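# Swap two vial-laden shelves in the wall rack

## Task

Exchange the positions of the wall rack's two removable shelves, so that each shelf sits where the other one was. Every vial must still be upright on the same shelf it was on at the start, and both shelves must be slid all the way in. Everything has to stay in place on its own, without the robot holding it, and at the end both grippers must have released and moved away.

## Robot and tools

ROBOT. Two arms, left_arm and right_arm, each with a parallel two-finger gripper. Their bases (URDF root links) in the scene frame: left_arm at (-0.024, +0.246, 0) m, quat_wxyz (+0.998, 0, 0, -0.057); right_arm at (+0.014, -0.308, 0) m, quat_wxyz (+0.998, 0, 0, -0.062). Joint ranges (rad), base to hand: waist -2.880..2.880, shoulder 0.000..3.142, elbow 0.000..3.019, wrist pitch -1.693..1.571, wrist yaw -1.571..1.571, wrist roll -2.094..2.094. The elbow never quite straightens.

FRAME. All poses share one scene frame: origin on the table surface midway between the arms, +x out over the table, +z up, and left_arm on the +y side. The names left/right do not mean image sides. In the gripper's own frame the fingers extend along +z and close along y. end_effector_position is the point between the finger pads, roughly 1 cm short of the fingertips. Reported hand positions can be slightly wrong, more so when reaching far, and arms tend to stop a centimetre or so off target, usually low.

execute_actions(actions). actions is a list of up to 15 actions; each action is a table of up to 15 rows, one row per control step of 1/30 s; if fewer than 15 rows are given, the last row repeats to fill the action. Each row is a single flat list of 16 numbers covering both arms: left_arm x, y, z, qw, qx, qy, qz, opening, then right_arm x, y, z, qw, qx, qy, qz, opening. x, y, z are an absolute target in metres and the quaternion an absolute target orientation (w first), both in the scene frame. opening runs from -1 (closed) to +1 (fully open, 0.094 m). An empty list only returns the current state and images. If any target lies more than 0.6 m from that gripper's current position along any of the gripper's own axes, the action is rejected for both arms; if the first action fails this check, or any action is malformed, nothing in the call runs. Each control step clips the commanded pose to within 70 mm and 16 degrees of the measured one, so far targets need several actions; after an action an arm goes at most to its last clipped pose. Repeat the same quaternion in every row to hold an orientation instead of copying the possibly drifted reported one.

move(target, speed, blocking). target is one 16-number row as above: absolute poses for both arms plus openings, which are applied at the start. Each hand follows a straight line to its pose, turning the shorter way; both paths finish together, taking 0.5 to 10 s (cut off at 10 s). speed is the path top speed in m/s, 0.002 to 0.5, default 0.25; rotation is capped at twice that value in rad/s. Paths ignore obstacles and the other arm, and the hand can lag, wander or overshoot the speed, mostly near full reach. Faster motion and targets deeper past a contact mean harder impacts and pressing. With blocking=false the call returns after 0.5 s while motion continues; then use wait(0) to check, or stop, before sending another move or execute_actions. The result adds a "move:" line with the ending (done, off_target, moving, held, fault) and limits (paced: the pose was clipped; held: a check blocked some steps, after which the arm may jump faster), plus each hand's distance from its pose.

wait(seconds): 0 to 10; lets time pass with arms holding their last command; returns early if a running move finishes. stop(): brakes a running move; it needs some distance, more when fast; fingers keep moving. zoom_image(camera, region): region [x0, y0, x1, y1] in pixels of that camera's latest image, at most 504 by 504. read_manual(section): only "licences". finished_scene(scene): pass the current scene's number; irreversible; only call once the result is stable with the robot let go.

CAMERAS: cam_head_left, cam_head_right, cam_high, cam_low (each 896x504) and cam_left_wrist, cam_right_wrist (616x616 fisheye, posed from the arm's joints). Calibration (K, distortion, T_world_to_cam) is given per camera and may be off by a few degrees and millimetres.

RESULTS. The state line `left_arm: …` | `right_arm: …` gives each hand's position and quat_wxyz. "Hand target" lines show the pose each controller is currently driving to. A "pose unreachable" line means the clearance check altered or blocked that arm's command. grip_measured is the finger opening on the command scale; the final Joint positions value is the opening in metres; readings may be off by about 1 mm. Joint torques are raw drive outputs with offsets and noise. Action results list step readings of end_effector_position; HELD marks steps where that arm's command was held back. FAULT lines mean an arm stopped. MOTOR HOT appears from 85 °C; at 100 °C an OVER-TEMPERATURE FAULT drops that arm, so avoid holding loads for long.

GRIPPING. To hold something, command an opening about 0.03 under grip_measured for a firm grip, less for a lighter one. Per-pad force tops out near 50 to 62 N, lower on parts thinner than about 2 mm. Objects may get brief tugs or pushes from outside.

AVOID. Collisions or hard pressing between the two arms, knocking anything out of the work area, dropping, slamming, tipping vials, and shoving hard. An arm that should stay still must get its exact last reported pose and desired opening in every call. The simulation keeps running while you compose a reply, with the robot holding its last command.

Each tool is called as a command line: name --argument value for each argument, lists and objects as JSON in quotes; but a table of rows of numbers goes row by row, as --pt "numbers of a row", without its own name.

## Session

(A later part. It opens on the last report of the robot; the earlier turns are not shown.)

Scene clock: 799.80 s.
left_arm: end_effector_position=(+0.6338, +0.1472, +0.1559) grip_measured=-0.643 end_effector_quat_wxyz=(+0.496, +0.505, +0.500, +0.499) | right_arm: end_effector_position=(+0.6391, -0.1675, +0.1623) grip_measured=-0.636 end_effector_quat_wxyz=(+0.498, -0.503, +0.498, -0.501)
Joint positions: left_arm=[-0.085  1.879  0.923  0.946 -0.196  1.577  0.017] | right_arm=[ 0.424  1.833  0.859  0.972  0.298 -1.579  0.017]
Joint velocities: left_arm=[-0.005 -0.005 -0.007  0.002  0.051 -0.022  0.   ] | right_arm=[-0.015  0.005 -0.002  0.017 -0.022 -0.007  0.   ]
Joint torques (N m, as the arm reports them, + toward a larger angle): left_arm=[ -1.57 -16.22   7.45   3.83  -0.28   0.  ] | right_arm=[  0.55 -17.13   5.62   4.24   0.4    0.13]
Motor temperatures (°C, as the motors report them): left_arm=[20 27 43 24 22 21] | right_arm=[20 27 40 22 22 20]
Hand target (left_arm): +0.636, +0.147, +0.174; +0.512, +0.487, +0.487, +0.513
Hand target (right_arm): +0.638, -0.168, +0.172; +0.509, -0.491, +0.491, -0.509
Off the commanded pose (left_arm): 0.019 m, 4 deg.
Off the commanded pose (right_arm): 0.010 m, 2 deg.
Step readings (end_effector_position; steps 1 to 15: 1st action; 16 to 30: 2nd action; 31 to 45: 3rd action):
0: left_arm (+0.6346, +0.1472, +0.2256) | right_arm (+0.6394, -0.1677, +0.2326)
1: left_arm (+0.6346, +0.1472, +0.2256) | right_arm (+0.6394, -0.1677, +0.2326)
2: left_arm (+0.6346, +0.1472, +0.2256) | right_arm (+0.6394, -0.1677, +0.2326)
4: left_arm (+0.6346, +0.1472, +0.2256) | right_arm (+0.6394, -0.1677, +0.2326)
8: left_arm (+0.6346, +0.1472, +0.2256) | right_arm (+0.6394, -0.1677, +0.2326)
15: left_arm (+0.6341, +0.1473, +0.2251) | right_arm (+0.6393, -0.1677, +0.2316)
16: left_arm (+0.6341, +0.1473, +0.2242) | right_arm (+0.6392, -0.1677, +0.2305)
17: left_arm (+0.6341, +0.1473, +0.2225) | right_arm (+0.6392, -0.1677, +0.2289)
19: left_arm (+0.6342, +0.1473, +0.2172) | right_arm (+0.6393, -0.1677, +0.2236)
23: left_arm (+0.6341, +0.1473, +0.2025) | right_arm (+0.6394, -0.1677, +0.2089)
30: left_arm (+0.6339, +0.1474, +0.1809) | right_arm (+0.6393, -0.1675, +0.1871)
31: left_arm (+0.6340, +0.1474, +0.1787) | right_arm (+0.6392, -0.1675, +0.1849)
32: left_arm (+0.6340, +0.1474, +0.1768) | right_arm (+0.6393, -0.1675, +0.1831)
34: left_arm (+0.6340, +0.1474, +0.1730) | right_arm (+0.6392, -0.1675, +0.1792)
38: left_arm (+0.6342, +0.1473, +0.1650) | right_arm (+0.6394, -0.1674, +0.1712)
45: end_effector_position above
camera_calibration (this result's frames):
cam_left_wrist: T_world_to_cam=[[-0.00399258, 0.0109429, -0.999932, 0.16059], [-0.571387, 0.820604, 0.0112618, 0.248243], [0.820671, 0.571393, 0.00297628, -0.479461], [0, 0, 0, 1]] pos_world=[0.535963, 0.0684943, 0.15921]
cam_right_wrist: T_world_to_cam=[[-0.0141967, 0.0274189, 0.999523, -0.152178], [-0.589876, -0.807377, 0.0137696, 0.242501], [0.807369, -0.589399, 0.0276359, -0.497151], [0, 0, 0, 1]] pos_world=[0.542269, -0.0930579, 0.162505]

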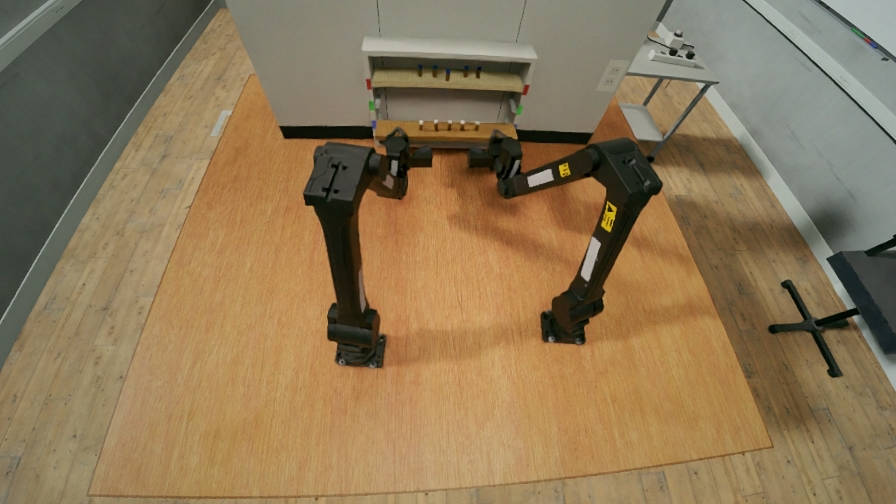

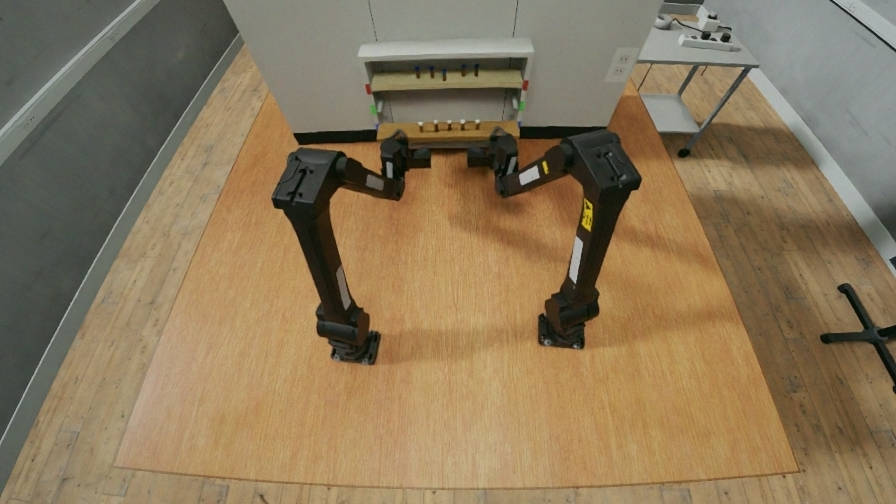

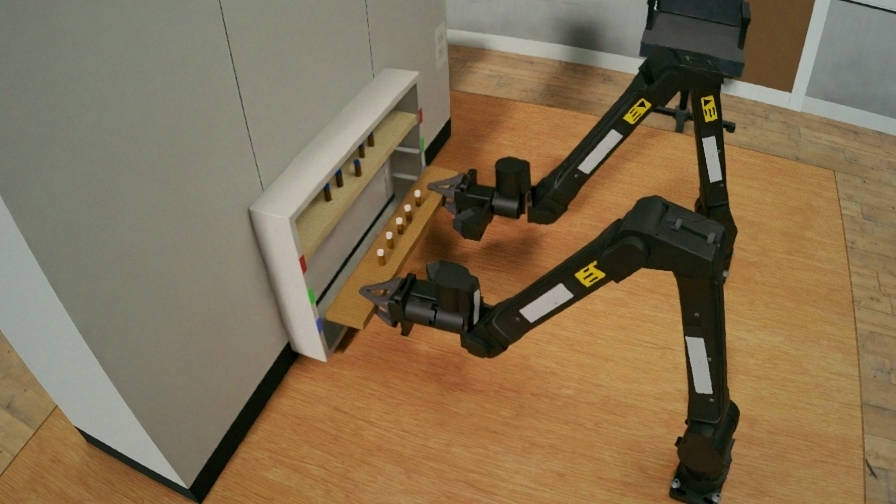

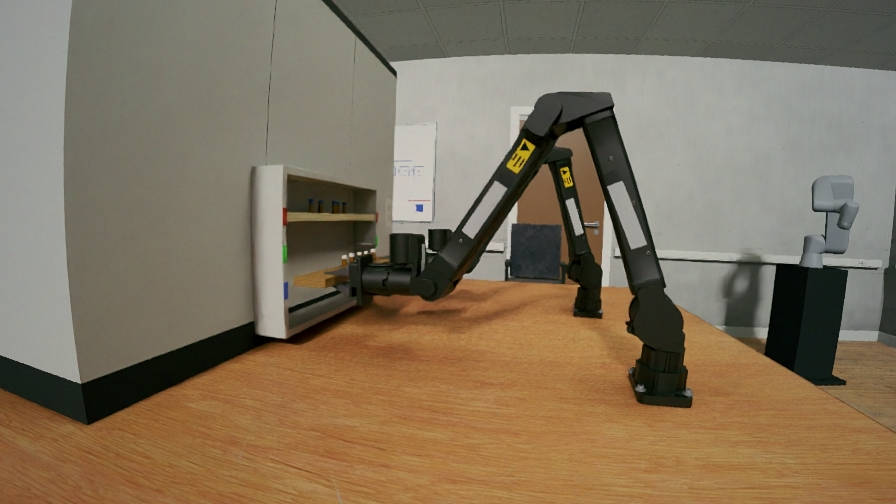

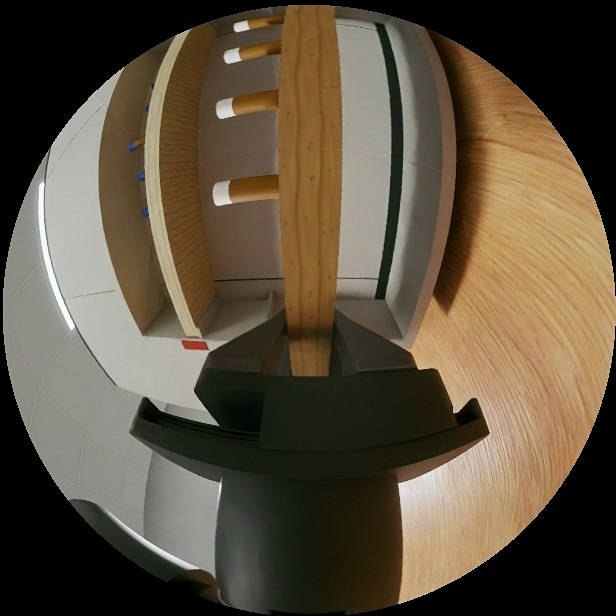

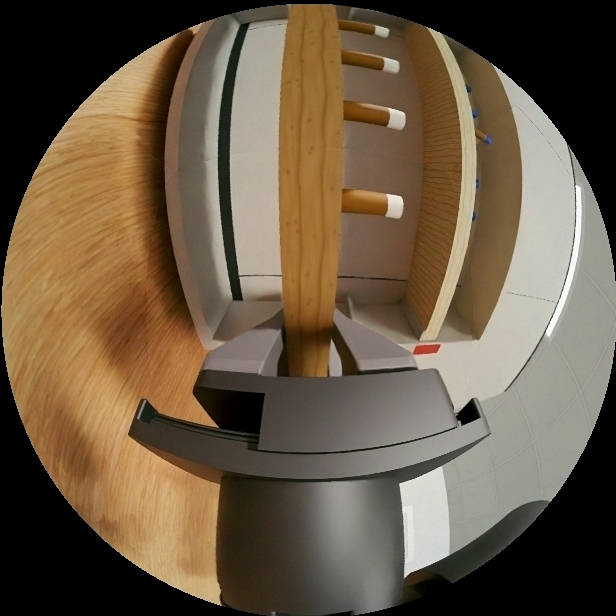

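execute_actions --actions '[[[0.640,0.1476,0.177,0.514,0.486,0.486,0.514,-0.68,0.642,-0.168,0.1757,0.51,-0.49,0.49,-0.51,-0.68],[0.644,0.1482,0.1795,0.515,0.485,0.485,0.515,-0.68,0.646,-0.1684,0.179,0.5115,-0.4885,0.4885,-0.5115,-0.68],[0.648,0.1488,0.182,0.516,0.484,0.484,0.516,-0.68,0.650,-0.1688,0.182,0.513,-0.487,0.487,-0.513,-0.68],[0.6515,0.1494,0.1845,0.517,0.483,0.483,0.517,-0.68,0.654,-0.1692,0.185,0.514,-0.486,0.486,-0.514,-0.68],[0.6545,0.150,0.1865,0.5175,0.4825,0.4825,0.5175,-0.68,0.6575,-0.1696,0.188,0.515,-0.485,0.485,-0.515,-0.68],[0.657,0.1505,0.188,0.518,0.482,0.482,0.518,-0.68,0.660,-0.170,0.190,0.516,-0.484,0.484,-0.516,-0.68],[0.659,0.1505,0.1885,0.518,0.482,0.482,0.518,-0.68,0.662,-0.170,0.1905,0.516,-0.484,0.484,-0.516,-0.68],[0.6605,0.1505,0.1885,0.518,0.482,0.482,0.518,-0.68,0.6635,-0.170,0.1905,0.516,-0.484,0.484,-0.516,-0.68],[0.662,0.1505,0.1885,0.518,0.482,0.482,0.518,-0.68,0.665,-0.170,0.1905,0.516,-0.484,0.484,-0.516,-0.68],[0.6635,0.1505,0.1885,0.518,0.482,0.482,0.518,-0.68,0.6665,-0.170,0.1905,0.516,-0.484,0.484,-0.516,-0.68],[0.665,0.1505,0.1885,0.518,0.482,0.482,0.518,-0.68,0.668,-0.170,0.1905,0.516,-0.484,0.484,-0.516,-0.68],[0.6665,0.1505,0.1885,0.518,0.482,0.482,0.518,-0.68,0.6695,-0.170,0.1905,0.516,-0.484,0.484,-0.516,-0.68],[0.668,0.1505,0.1885,0.518,0.482,0.482,0.518,-0.68,0.671,-0.170,0.1905,0.516,-0.484,0.484,-0.516,-0.68]]]'

wait --seconds 0

Scene clock: 816.40 s.
left_arm: end_effector_position=(+0.6430, +0.1456, +0.1564) grip_measured=-0.643 end_effector_quat_wxyz=(+0.501, +0.504, +0.496, +0.499) | right_arm: end_effector_position=(+0.6474, -0.1684, +0.1629) grip_measured=-0.636 end_effector_quat_wxyz=(+0.501, -0.503, +0.495, -0.501)
Joint positions: left_arm=[-0.082  1.899  0.95   0.949 -0.185  1.577  0.017] | right_arm=[ 0.415  1.847  0.881  0.97   0.283 -1.579  0.017]
Joint velocities: left_arm=[ 0.005  0.063  0.11  -0.017 -0.022 -0.066 -0.001] | right_arm=[-0.024  0.044  0.095 -0.022 -0.022 -0.007  0.001]
Joint torques (N m, as the arm reports them, + toward a larger angle): left_arm=[ -1.16 -16.68  12.09   2.12   0.05   0.05] | right_arm=[ -0.57 -16.98   9.85   2.88  -0.06   0.06]
Motor temperatures (°C, as the motors report them): left_arm=[20 27 43 24 22 21] | right_arm=[20 26 39 22 22 20]
Hand target (left_arm): +0.664, +0.151, +0.189; +0.517, +0.482, +0.482, +0.518
Hand target (right_arm): +0.668, -0.171, +0.191; +0.516, -0.484, +0.484, -0.516
Off the commanded pose (left_arm): 0.041 m, 4 deg.
Off the commanded pose (right_arm): 0.036 m, 3 deg.
Step readings (end_effector_position):
0: left_arm (+0.6338, +0.1472, +0.1565) | right_arm (+0.6391, -0.1675, +0.1630)
1: left_arm (+0.6338, +0.1472, +0.1565) | right_arm (+0.6391, -0.1674, +0.1630)
2: left_arm (+0.6338, +0.1470, +0.1565) | right_arm (+0.6391, -0.1673, +0.1630)
4: left_arm (+0.6338, +0.1471, +0.1565) | right_arm (+0.6391, -0.1669, +0.1630)
8: left_arm (+0.6346, +0.1472, +0.1562) | right_arm (+0.6394, -0.1669, +0.1625)
15: end_effector_position above
camera_calibration (this result's frames):
cam_left_wrist: T_world_to_cam=[[0.00617289, 0.00886797, -0.999942, 0.154966], [-0.565185, 0.824955, 0.00382707, 0.251353], [0.824941, 0.565129, 0.0101044, -0.489066], [0, 0, 0, 1]] pos_world=[0.544555, 0.0676564, 0.158937]
cam_right_wrist: T_world_to_cam=[[-0.0198258, 0.0256752, 0.999474, -0.149281], [-0.585309, -0.810758, 0.00921703, 0.243922], [0.810568, -0.584818, 0.0311018, -0.506261], [0, 0, 0, 1]] pos_world=[0.550168, -0.0944764, 0.1627]

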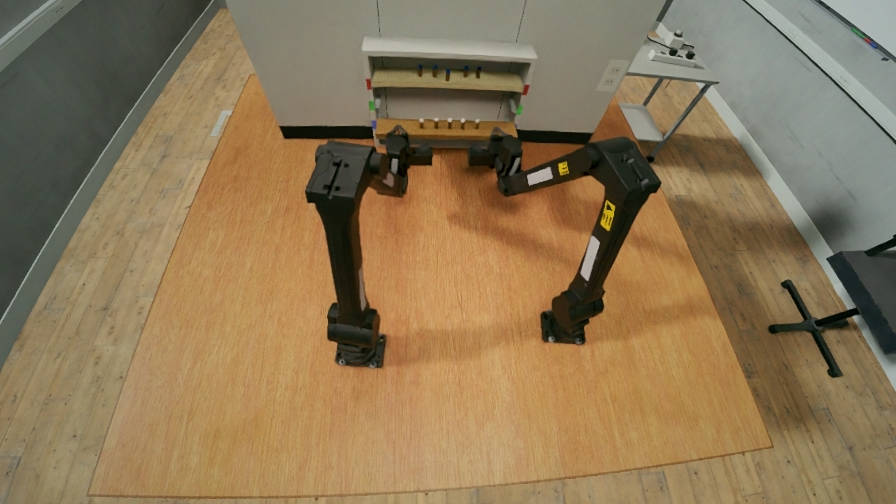

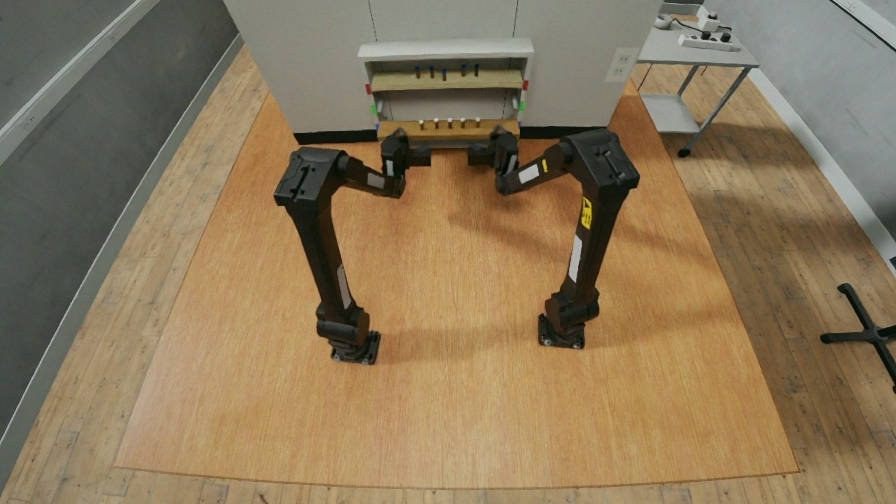

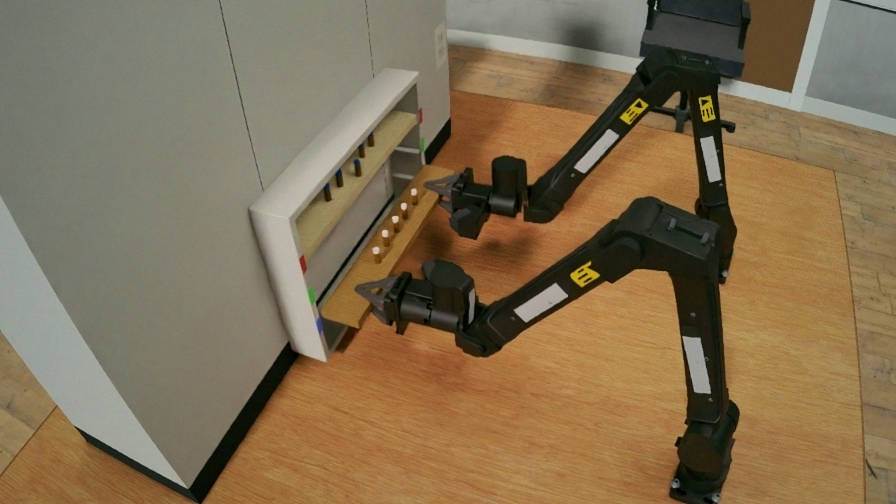

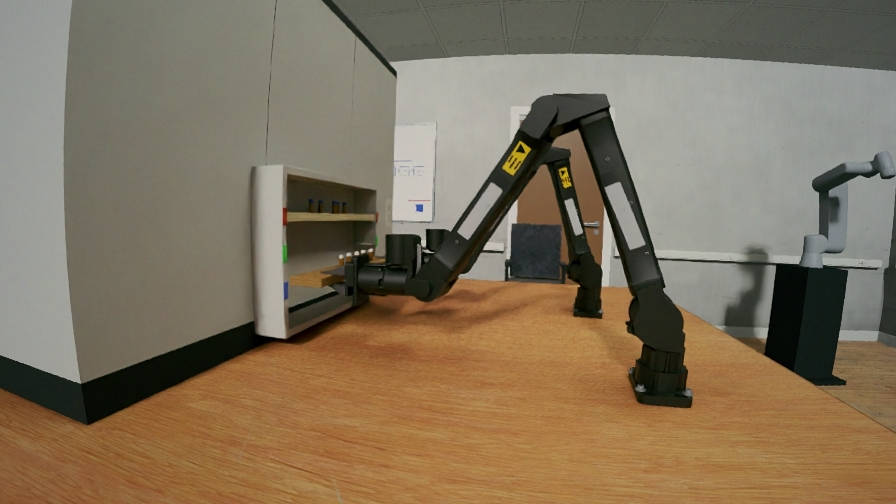

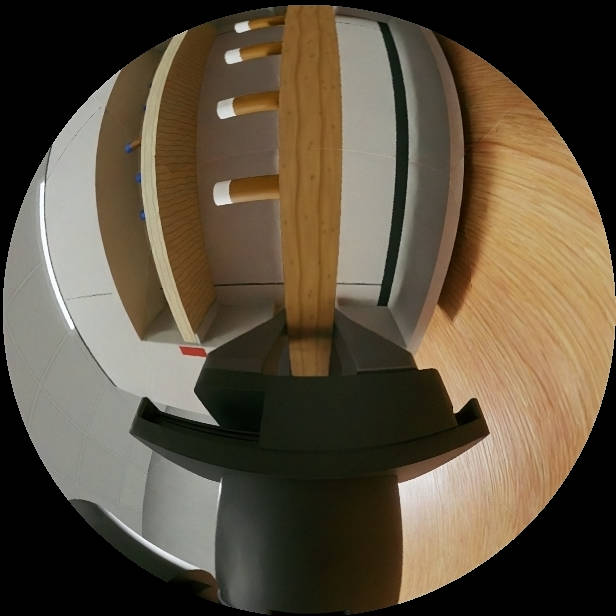

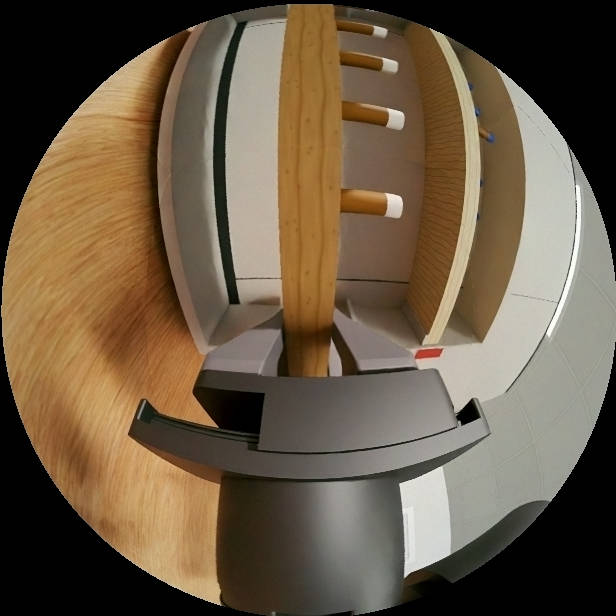

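Scene clock: 816.40 s.
left_arm: end_effector_position=(+0.6430, +0.1456, +0.1564) grip_measured=-0.643 end_effector_quat_wxyz=(+0.501, +0.504, +0.496, +0.499) | right_arm: end_effector_position=(+0.6474, -0.1684, +0.1629) grip_measured=-0.636 end_effector_quat_wxyz=(+0.501, -0.503, +0.495, -0.501)
Joint positions: left_arm=[-0.082  1.899  0.95   0.949 -0.185  1.577  0.017] | right_arm=[ 0.415  1.847  0.881  0.97   0.283 -1.579  0.017]
Joint velocities: left_arm=[ 0.005  0.063  0.11  -0.017 -0.022 -0.066 -0.001] | right_arm=[-0.024  0.044  0.095 -0.022 -0.022 -0.007  0.001]
Joint torques (N m, as the arm reports them, + toward a larger angle): left_arm=[ -1.16 -16.68  12.09   2.12   0.05   0.05] | right_arm=[ -0.57 -16.98   9.85   2.88  -0.06   0.06]
Motor temperatures (°C, as the motors report them): left_arm=[20 27 43 24 22 21] | right_arm=[20 26 39 22 22 20]
Hand target (left_arm): +0.664, +0.151, +0.189; +0.517, +0.482, +0.482, +0.518
Hand target (right_arm): +0.668, -0.171, +0.191; +0.516, -0.484, +0.484, -0.516
Off the commanded pose (left_arm): 0.041 m, 4 deg.
Off the commanded pose (right_arm): 0.036 m, 3 deg.
camera_calibration (this result's frames):
cam_left_wrist: T_world_to_cam=[[0.00617289, 0.00886797, -0.999942, 0.154966], [-0.565185, 0.824955, 0.00382707, 0.251353], [0.824941, 0.565129, 0.0101044, -0.489066], [0, 0, 0, 1]] pos_world=[0.544555, 0.0676564, 0.158937]
cam_right_wrist: T_world_to_cam=[[-0.0198258, 0.0256752, 0.999474, -0.149281], [-0.585309, -0.810758, 0.00921703, 0.243922], [0.810568, -0.584818, 0.0311018, -0.506261], [0, 0, 0, 1]] pos_world=[0.550168, -0.0944764, 0.1627]

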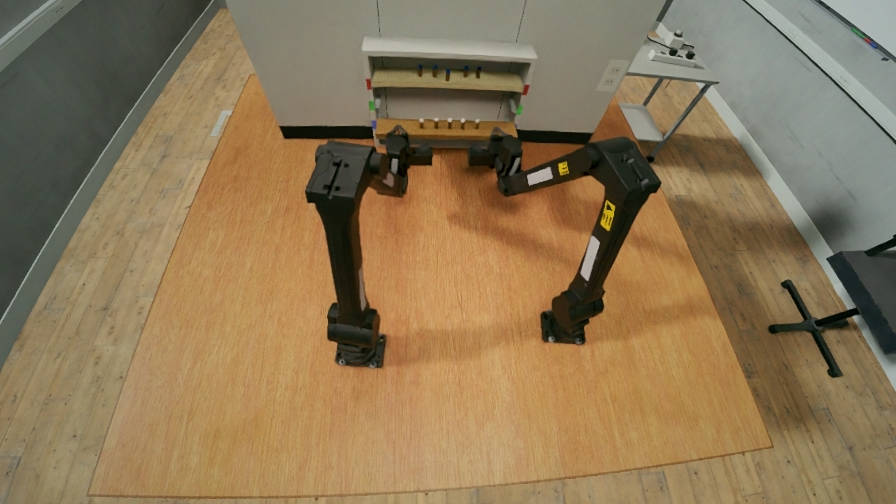

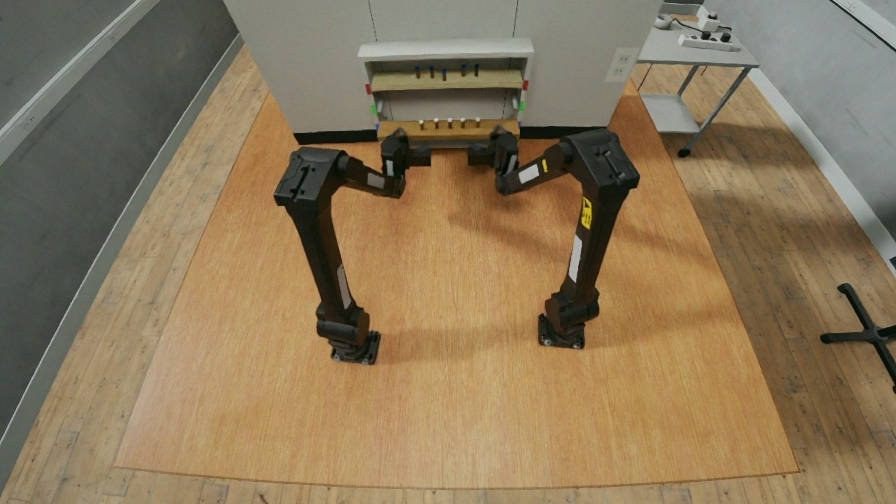

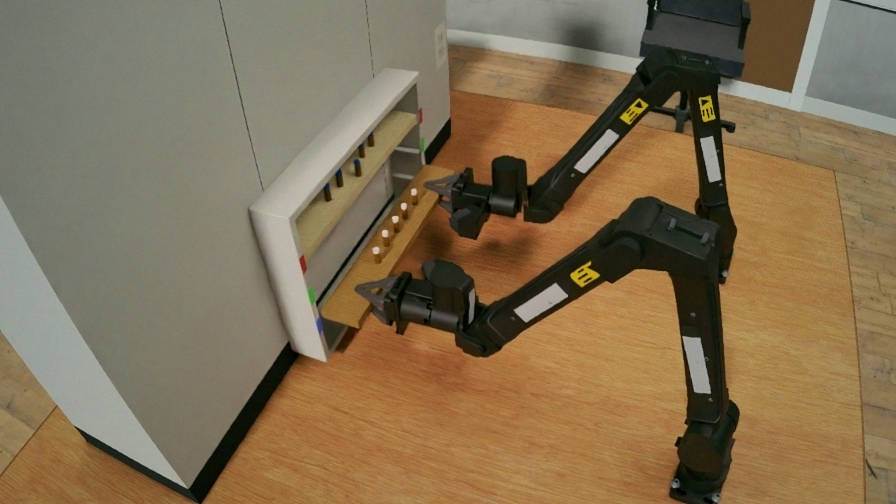

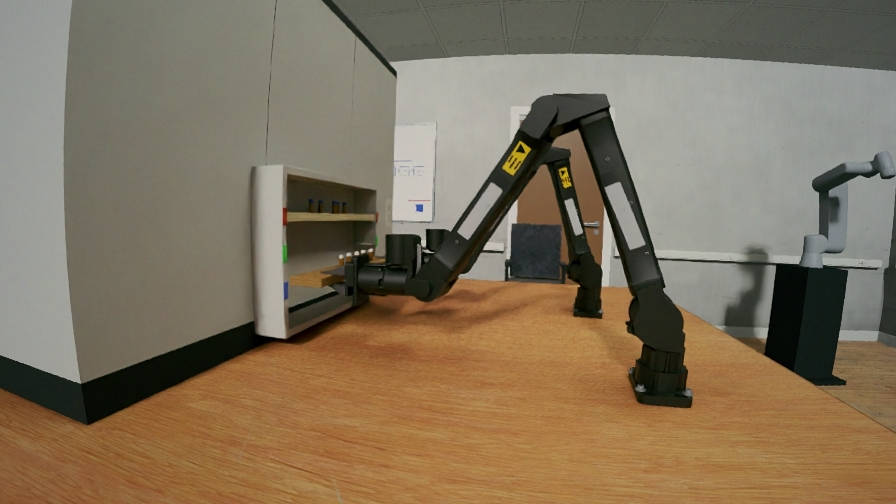

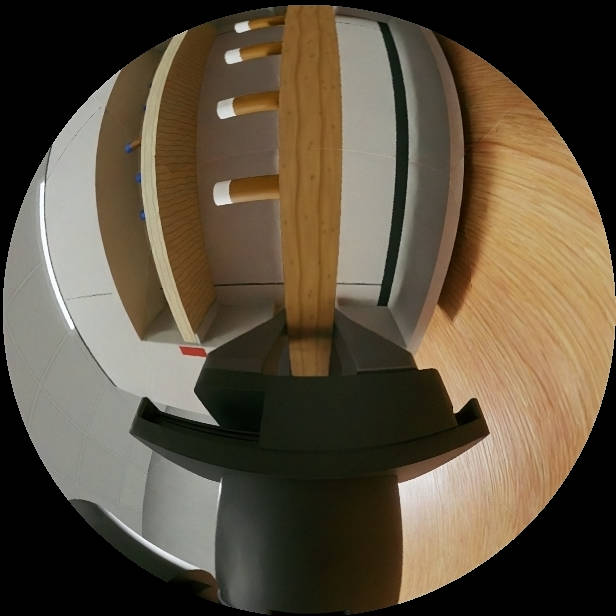

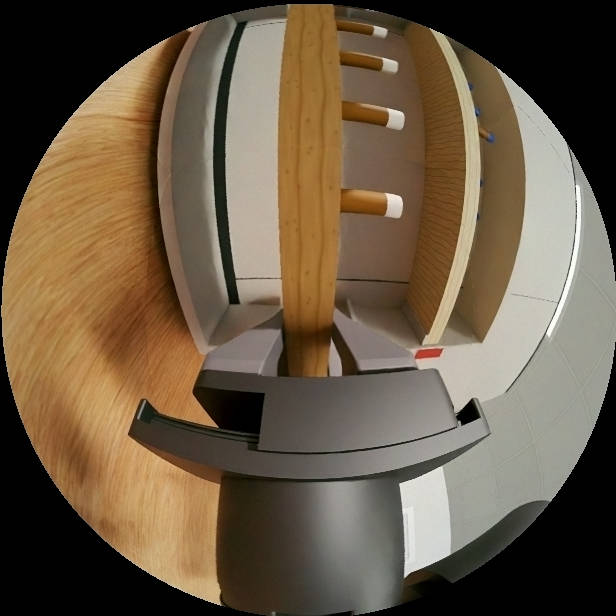

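execute_actions --actions '[[[0.669,0.151,0.1885,0.518,0.482,0.482,0.518,-0.68,0.672,-0.1695,0.1905,0.516,-0.484,0.484,-0.516,-0.68],[0.670,0.1515,0.1885,0.518,0.482,0.482,0.518,-0.68,0.673,-0.169,0.1905,0.516,-0.484,0.484,-0.516,-0.68],[0.6715,0.1515,0.1883,0.518,0.482,0.482,0.518,-0.68,0.6745,-0.169,0.1903,0.516,-0.484,0.484,-0.516,-0.68],[0.673,0.1515,0.1881,0.518,0.482,0.482,0.518,-0.68,0.676,-0.169,0.1901,0.516,-0.484,0.484,-0.516,-0.68],[0.675,0.1515,0.188,0.518,0.482,0.482,0.518,-0.68,0.678,-0.169,0.190,0.516,-0.484,0.484,-0.516,-0.68],[0.677,0.1515,0.1878,0.518,0.482,0.482,0.518,-0.68,0.680,-0.169,0.1898,0.516,-0.484,0.484,-0.516,-0.68],[0.679,0.1515,0.1876,0.518,0.482,0.482,0.518,-0.68,0.682,-0.169,0.1896,0.516,-0.484,0.484,-0.516,-0.68],[0.6815,0.1515,0.1875,0.518,0.482,0.482,0.518,-0.68,0.6845,-0.169,0.1894,0.516,-0.484,0.484,-0.516,-0.68],[0.684,0.1515,0.1873,0.518,0.482,0.482,0.518,-0.68,0.687,-0.169,0.1892,0.516,-0.484,0.484,-0.516,-0.68],[0.6865,0.1515,0.1871,0.518,0.482,0.482,0.518,-0.68,0.6895,-0.169,0.189,0.516,-0.484,0.484,-0.516,-0.68],[0.689,0.1515,0.187,0.518,0.482,0.482,0.518,-0.68,0.692,-0.169,0.1888,0.516,-0.484,0.484,-0.516,-0.68],[0.6915,0.1515,0.1868,0.518,0.482,0.482,0.518,-0.68,0.6945,-0.169,0.1886,0.516,-0.484,0.484,-0.516,-0.68],[0.694,0.1515,0.1866,0.518,0.482,0.482,0.518,-0.68,0.697,-0.169,0.1884,0.516,-0.484,0.484,-0.516,-0.68],[0.6965,0.1515,0.1865,0.518,0.482,0.482,0.518,-0.68,0.6995,-0.169,0.1882,0.516,-0.484,0.484,-0.516,-0.68],[0.699,0.1515,0.1863,0.518,0.482,0.482,0.518,-0.68,0.702,-0.169,0.188,0.516,-0.484,0.484,-0.516,-0.68]],[[0.7015,0.1513,0.1861,0.518,0.482,0.482,0.518,-0.68,0.7045,-0.169,0.1878,0.516,-0.484,0.484,-0.516,-0.68],[0.704,0.1513,0.186,0.518,0.482,0.482,0.518,-0.68,0.707,-0.169,0.1876,0.516,-0.484,0.484,-0.516,-0.68],[0.7065,0.1513,0.1858,0.518,0.482,0.482,0.518,-0.68,0.7095,-0.169,0.1874,0.516,-0.484,0.484,-0.516,-0.68],[0.709,0.1512,0.1856,0.518,0.482,0.482,0.518,-0.68,0.712,-0.169,0.1872,0.516,-0.484,0.484,-0.516,-0.68],[0.7115,0.1512,0.1855,0.518,0.482,0.482,0.518,-0.68,0.7145,-0.169,0.187,0.516,-0.484,0.484,-0.516,-0.68],[0.714,0.151,0.1853,0.518,0.482,0.482,0.518,-0.68,0.717,-0.169,0.1868,0.516,-0.484,0.484,-0.516,-0.68],[0.7165,0.151,0.1851,0.518,0.482,0.482,0.518,-0.68,0.7195,-0.169,0.1866,0.516,-0.484,0.484,-0.516,-0.68],[0.719,0.151,0.185,0.518,0.482,0.482,0.518,-0.68,0.722,-0.169,0.1864,0.516,-0.484,0.484,-0.516,-0.68],[0.7215,0.151,0.1848,0.518,0.482,0.482,0.518,-0.68,0.7245,-0.169,0.1862,0.516,-0.484,0.484,-0.516,-0.68],[0.724,0.151,0.1846,0.518,0.482,0.482,0.518,-0.68,0.727,-0.169,0.186,0.516,-0.484,0.484,-0.516,-0.68],[0.7265,0.151,0.1845,0.518,0.482,0.482,0.518,-0.68,0.7295,-0.169,0.1859,0.516,-0.484,0.484,-0.516,-0.68],[0.729,0.151,0.1843,0.518,0.482,0.482,0.518,-0.68,0.732,-0.169,0.1858,0.516,-0.484,0.484,-0.516,-0.68],[0.731,0.151,0.1841,0.518,0.482,0.482,0.518,-0.68,0.734,-0.169,0.1856,0.516,-0.484,0.484,-0.516,-0.68],[0.7325,0.151,0.184,0.518,0.482,0.482,0.518,-0.68,0.7355,-0.169,0.1855,0.516,-0.484,0.484,-0.516,-0.68],[0.7335,0.151,0.184,0.518,0.482,0.482,0.518,-0.68,0.7365,-0.169,0.1855,0.516,-0.484,0.484,-0.516,-0.68]]]'

Scene clock: 847.27 s.
left_arm: end_effector_position=(+0.7058, +0.1466, +0.1503) grip_measured=-0.643 end_effector_quat_wxyz=(+0.502, +0.502, +0.496, +0.501) | right_arm: end_effector_position=(+0.7107, -0.1666, +0.1568) grip_measured=-0.636 end_effector_quat_wxyz=(+0.501, -0.503, +0.495, -0.501)
Joint positions: left_arm=[-0.059  2.019  1.146  0.878 -0.165  1.577  0.017] | right_arm=[ 0.385  1.966  1.07   0.899  0.254 -1.579  0.017]
Joint velocities: left_arm=[ 0.015  0.122  0.178 -0.076  0.037  0.007  0.   ] | right_arm=[-0.044  0.103  0.173 -0.085  0.051  0.037  0.001]
Joint torques (N m, as the arm reports them, + toward a larger angle): left_arm=[ -0.53 -19.21  12.87   1.62   0.08   0.03] | right_arm=[ -0.59 -20.01  10.49   2.78  -0.06   0.1 ]
Motor temperatures (°C, as the motors report them): left_arm=[20 26 45 23 22 21] | right_arm=[20 26 43 22 22 20]
Hand target (left_arm): +0.729, +0.151, +0.185; +0.517, +0.482, +0.482, +0.518
Hand target (right_arm): +0.732, -0.170, +0.187; +0.515, -0.484, +0.484, -0.516
Off the commanded pose (left_arm): 0.044 m, 4 deg.
Off the commanded pose (right_arm): 0.039 m, 3 deg.
Step readings (end_effector_position; steps 1 to 15: 1st action; 16 to 30: 2nd action):
0: left_arm (+0.6446, +0.1456, +0.1567) | right_arm (+0.6490, -0.1683, +0.1634)
1: left_arm (+0.6446, +0.1456, +0.1567) | right_arm (+0.6490, -0.1683, +0.1634)
2: left_arm (+0.6447, +0.1457, +0.1567) | right_arm (+0.6491, -0.1683, +0.1633)
4: left_arm (+0.6456, +0.1461, +0.1567) | right_arm (+0.6502, -0.1679, +0.1633)
8: left_arm (+0.6519, +0.1474, +0.1570) | right_arm (+0.6566, -0.1665, +0.1635)
15: left_arm (+0.6696, +0.1474, +0.1557) | right_arm (+0.6745, -0.1663, +0.1622)
16: left_arm (+0.6721, +0.1471, +0.1554) | right_arm (+0.6770, -0.1664, +0.1619)
17: left_arm (+0.6746, +0.1471, +0.1549) | right_arm (+0.6795, -0.1666, +0.1614)
19: left_arm (+0.6795, +0.1468, +0.1540) | right_arm (+0.6843, -0.1667, +0.1604)
23: left_arm (+0.6892, +0.1466, +0.1522) | right_arm (+0.6939, -0.1665, +0.1587)
30: end_effector_position above
camera_calibration (this result's frames):
cam_left_wrist: T_world_to_cam=[[0.0106584, 0.00809755, -0.99991, 0.145428], [-0.567396, 0.823445, 0.000620391, 0.288309], [0.823376, 0.567339, 0.0133711, -0.541151], [0, 0, 0, 1]] pos_world=[0.607606, 0.0684319, 0.152472]
cam_right_wrist: T_world_to_cam=[[-0.0198518, 0.0258092, 0.99947, -0.141901], [-0.585619, -0.810533, 0.00929854, 0.282692], [0.810343, -0.585124, 0.0312049, -0.556153], [0, 0, 0, 1]] pos_world=[0.613408, -0.0926248, 0.156552]

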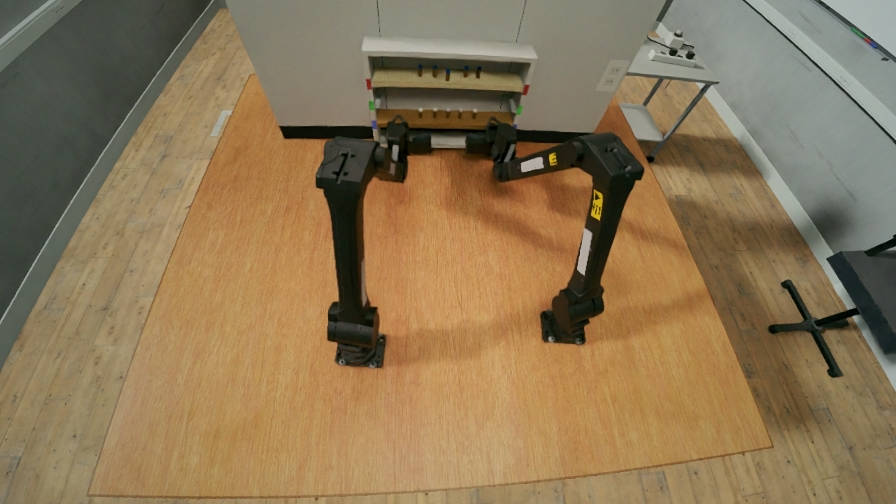

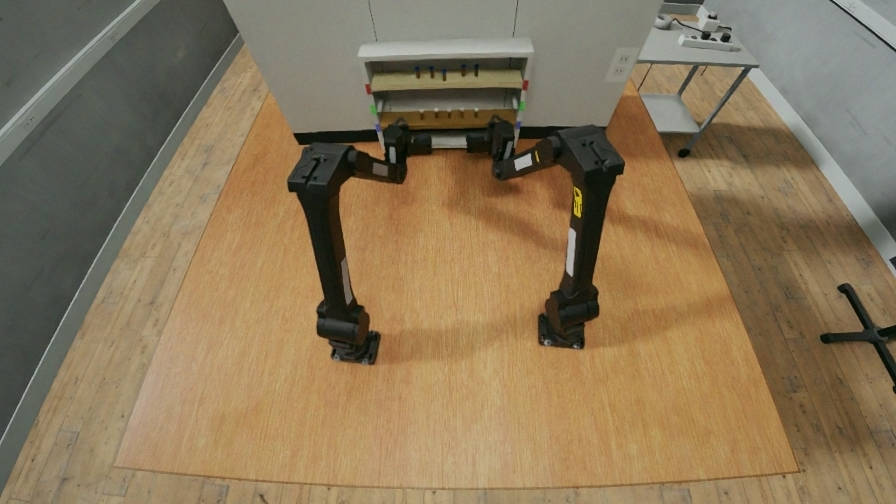

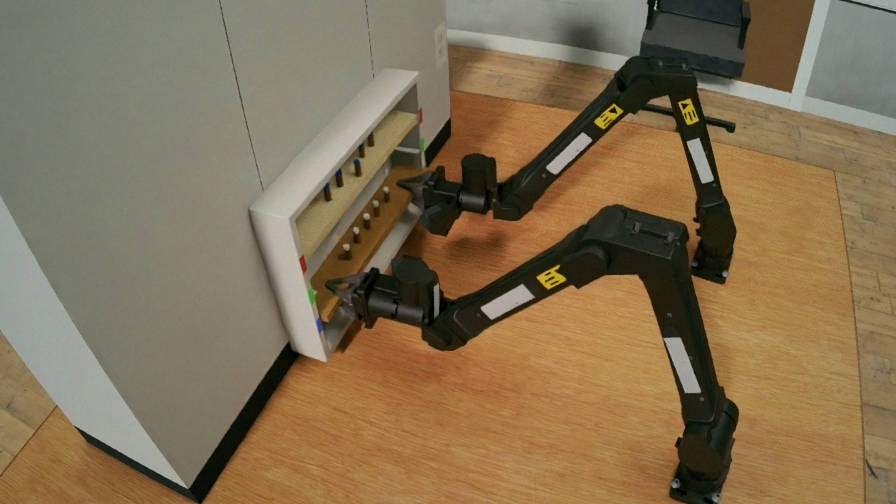

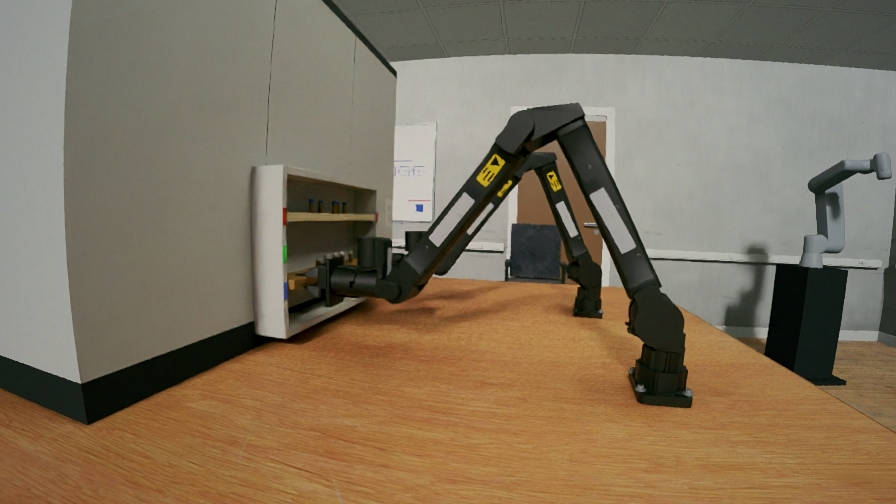

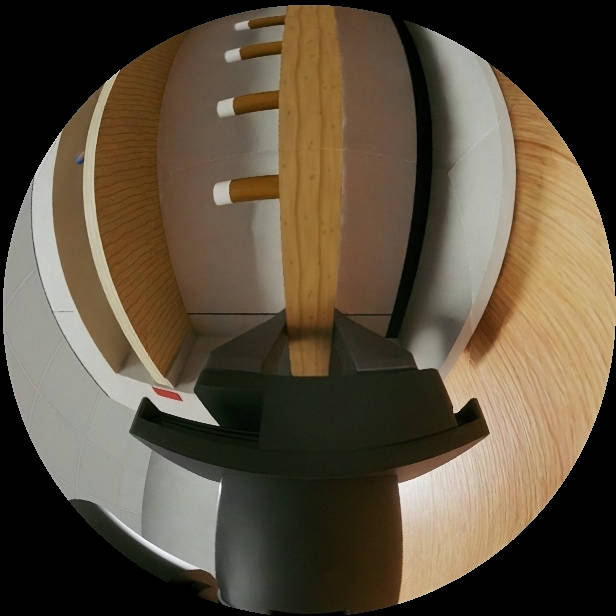

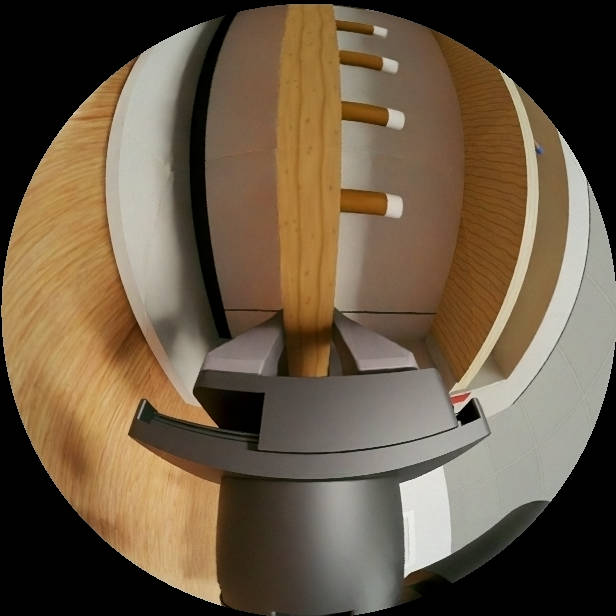

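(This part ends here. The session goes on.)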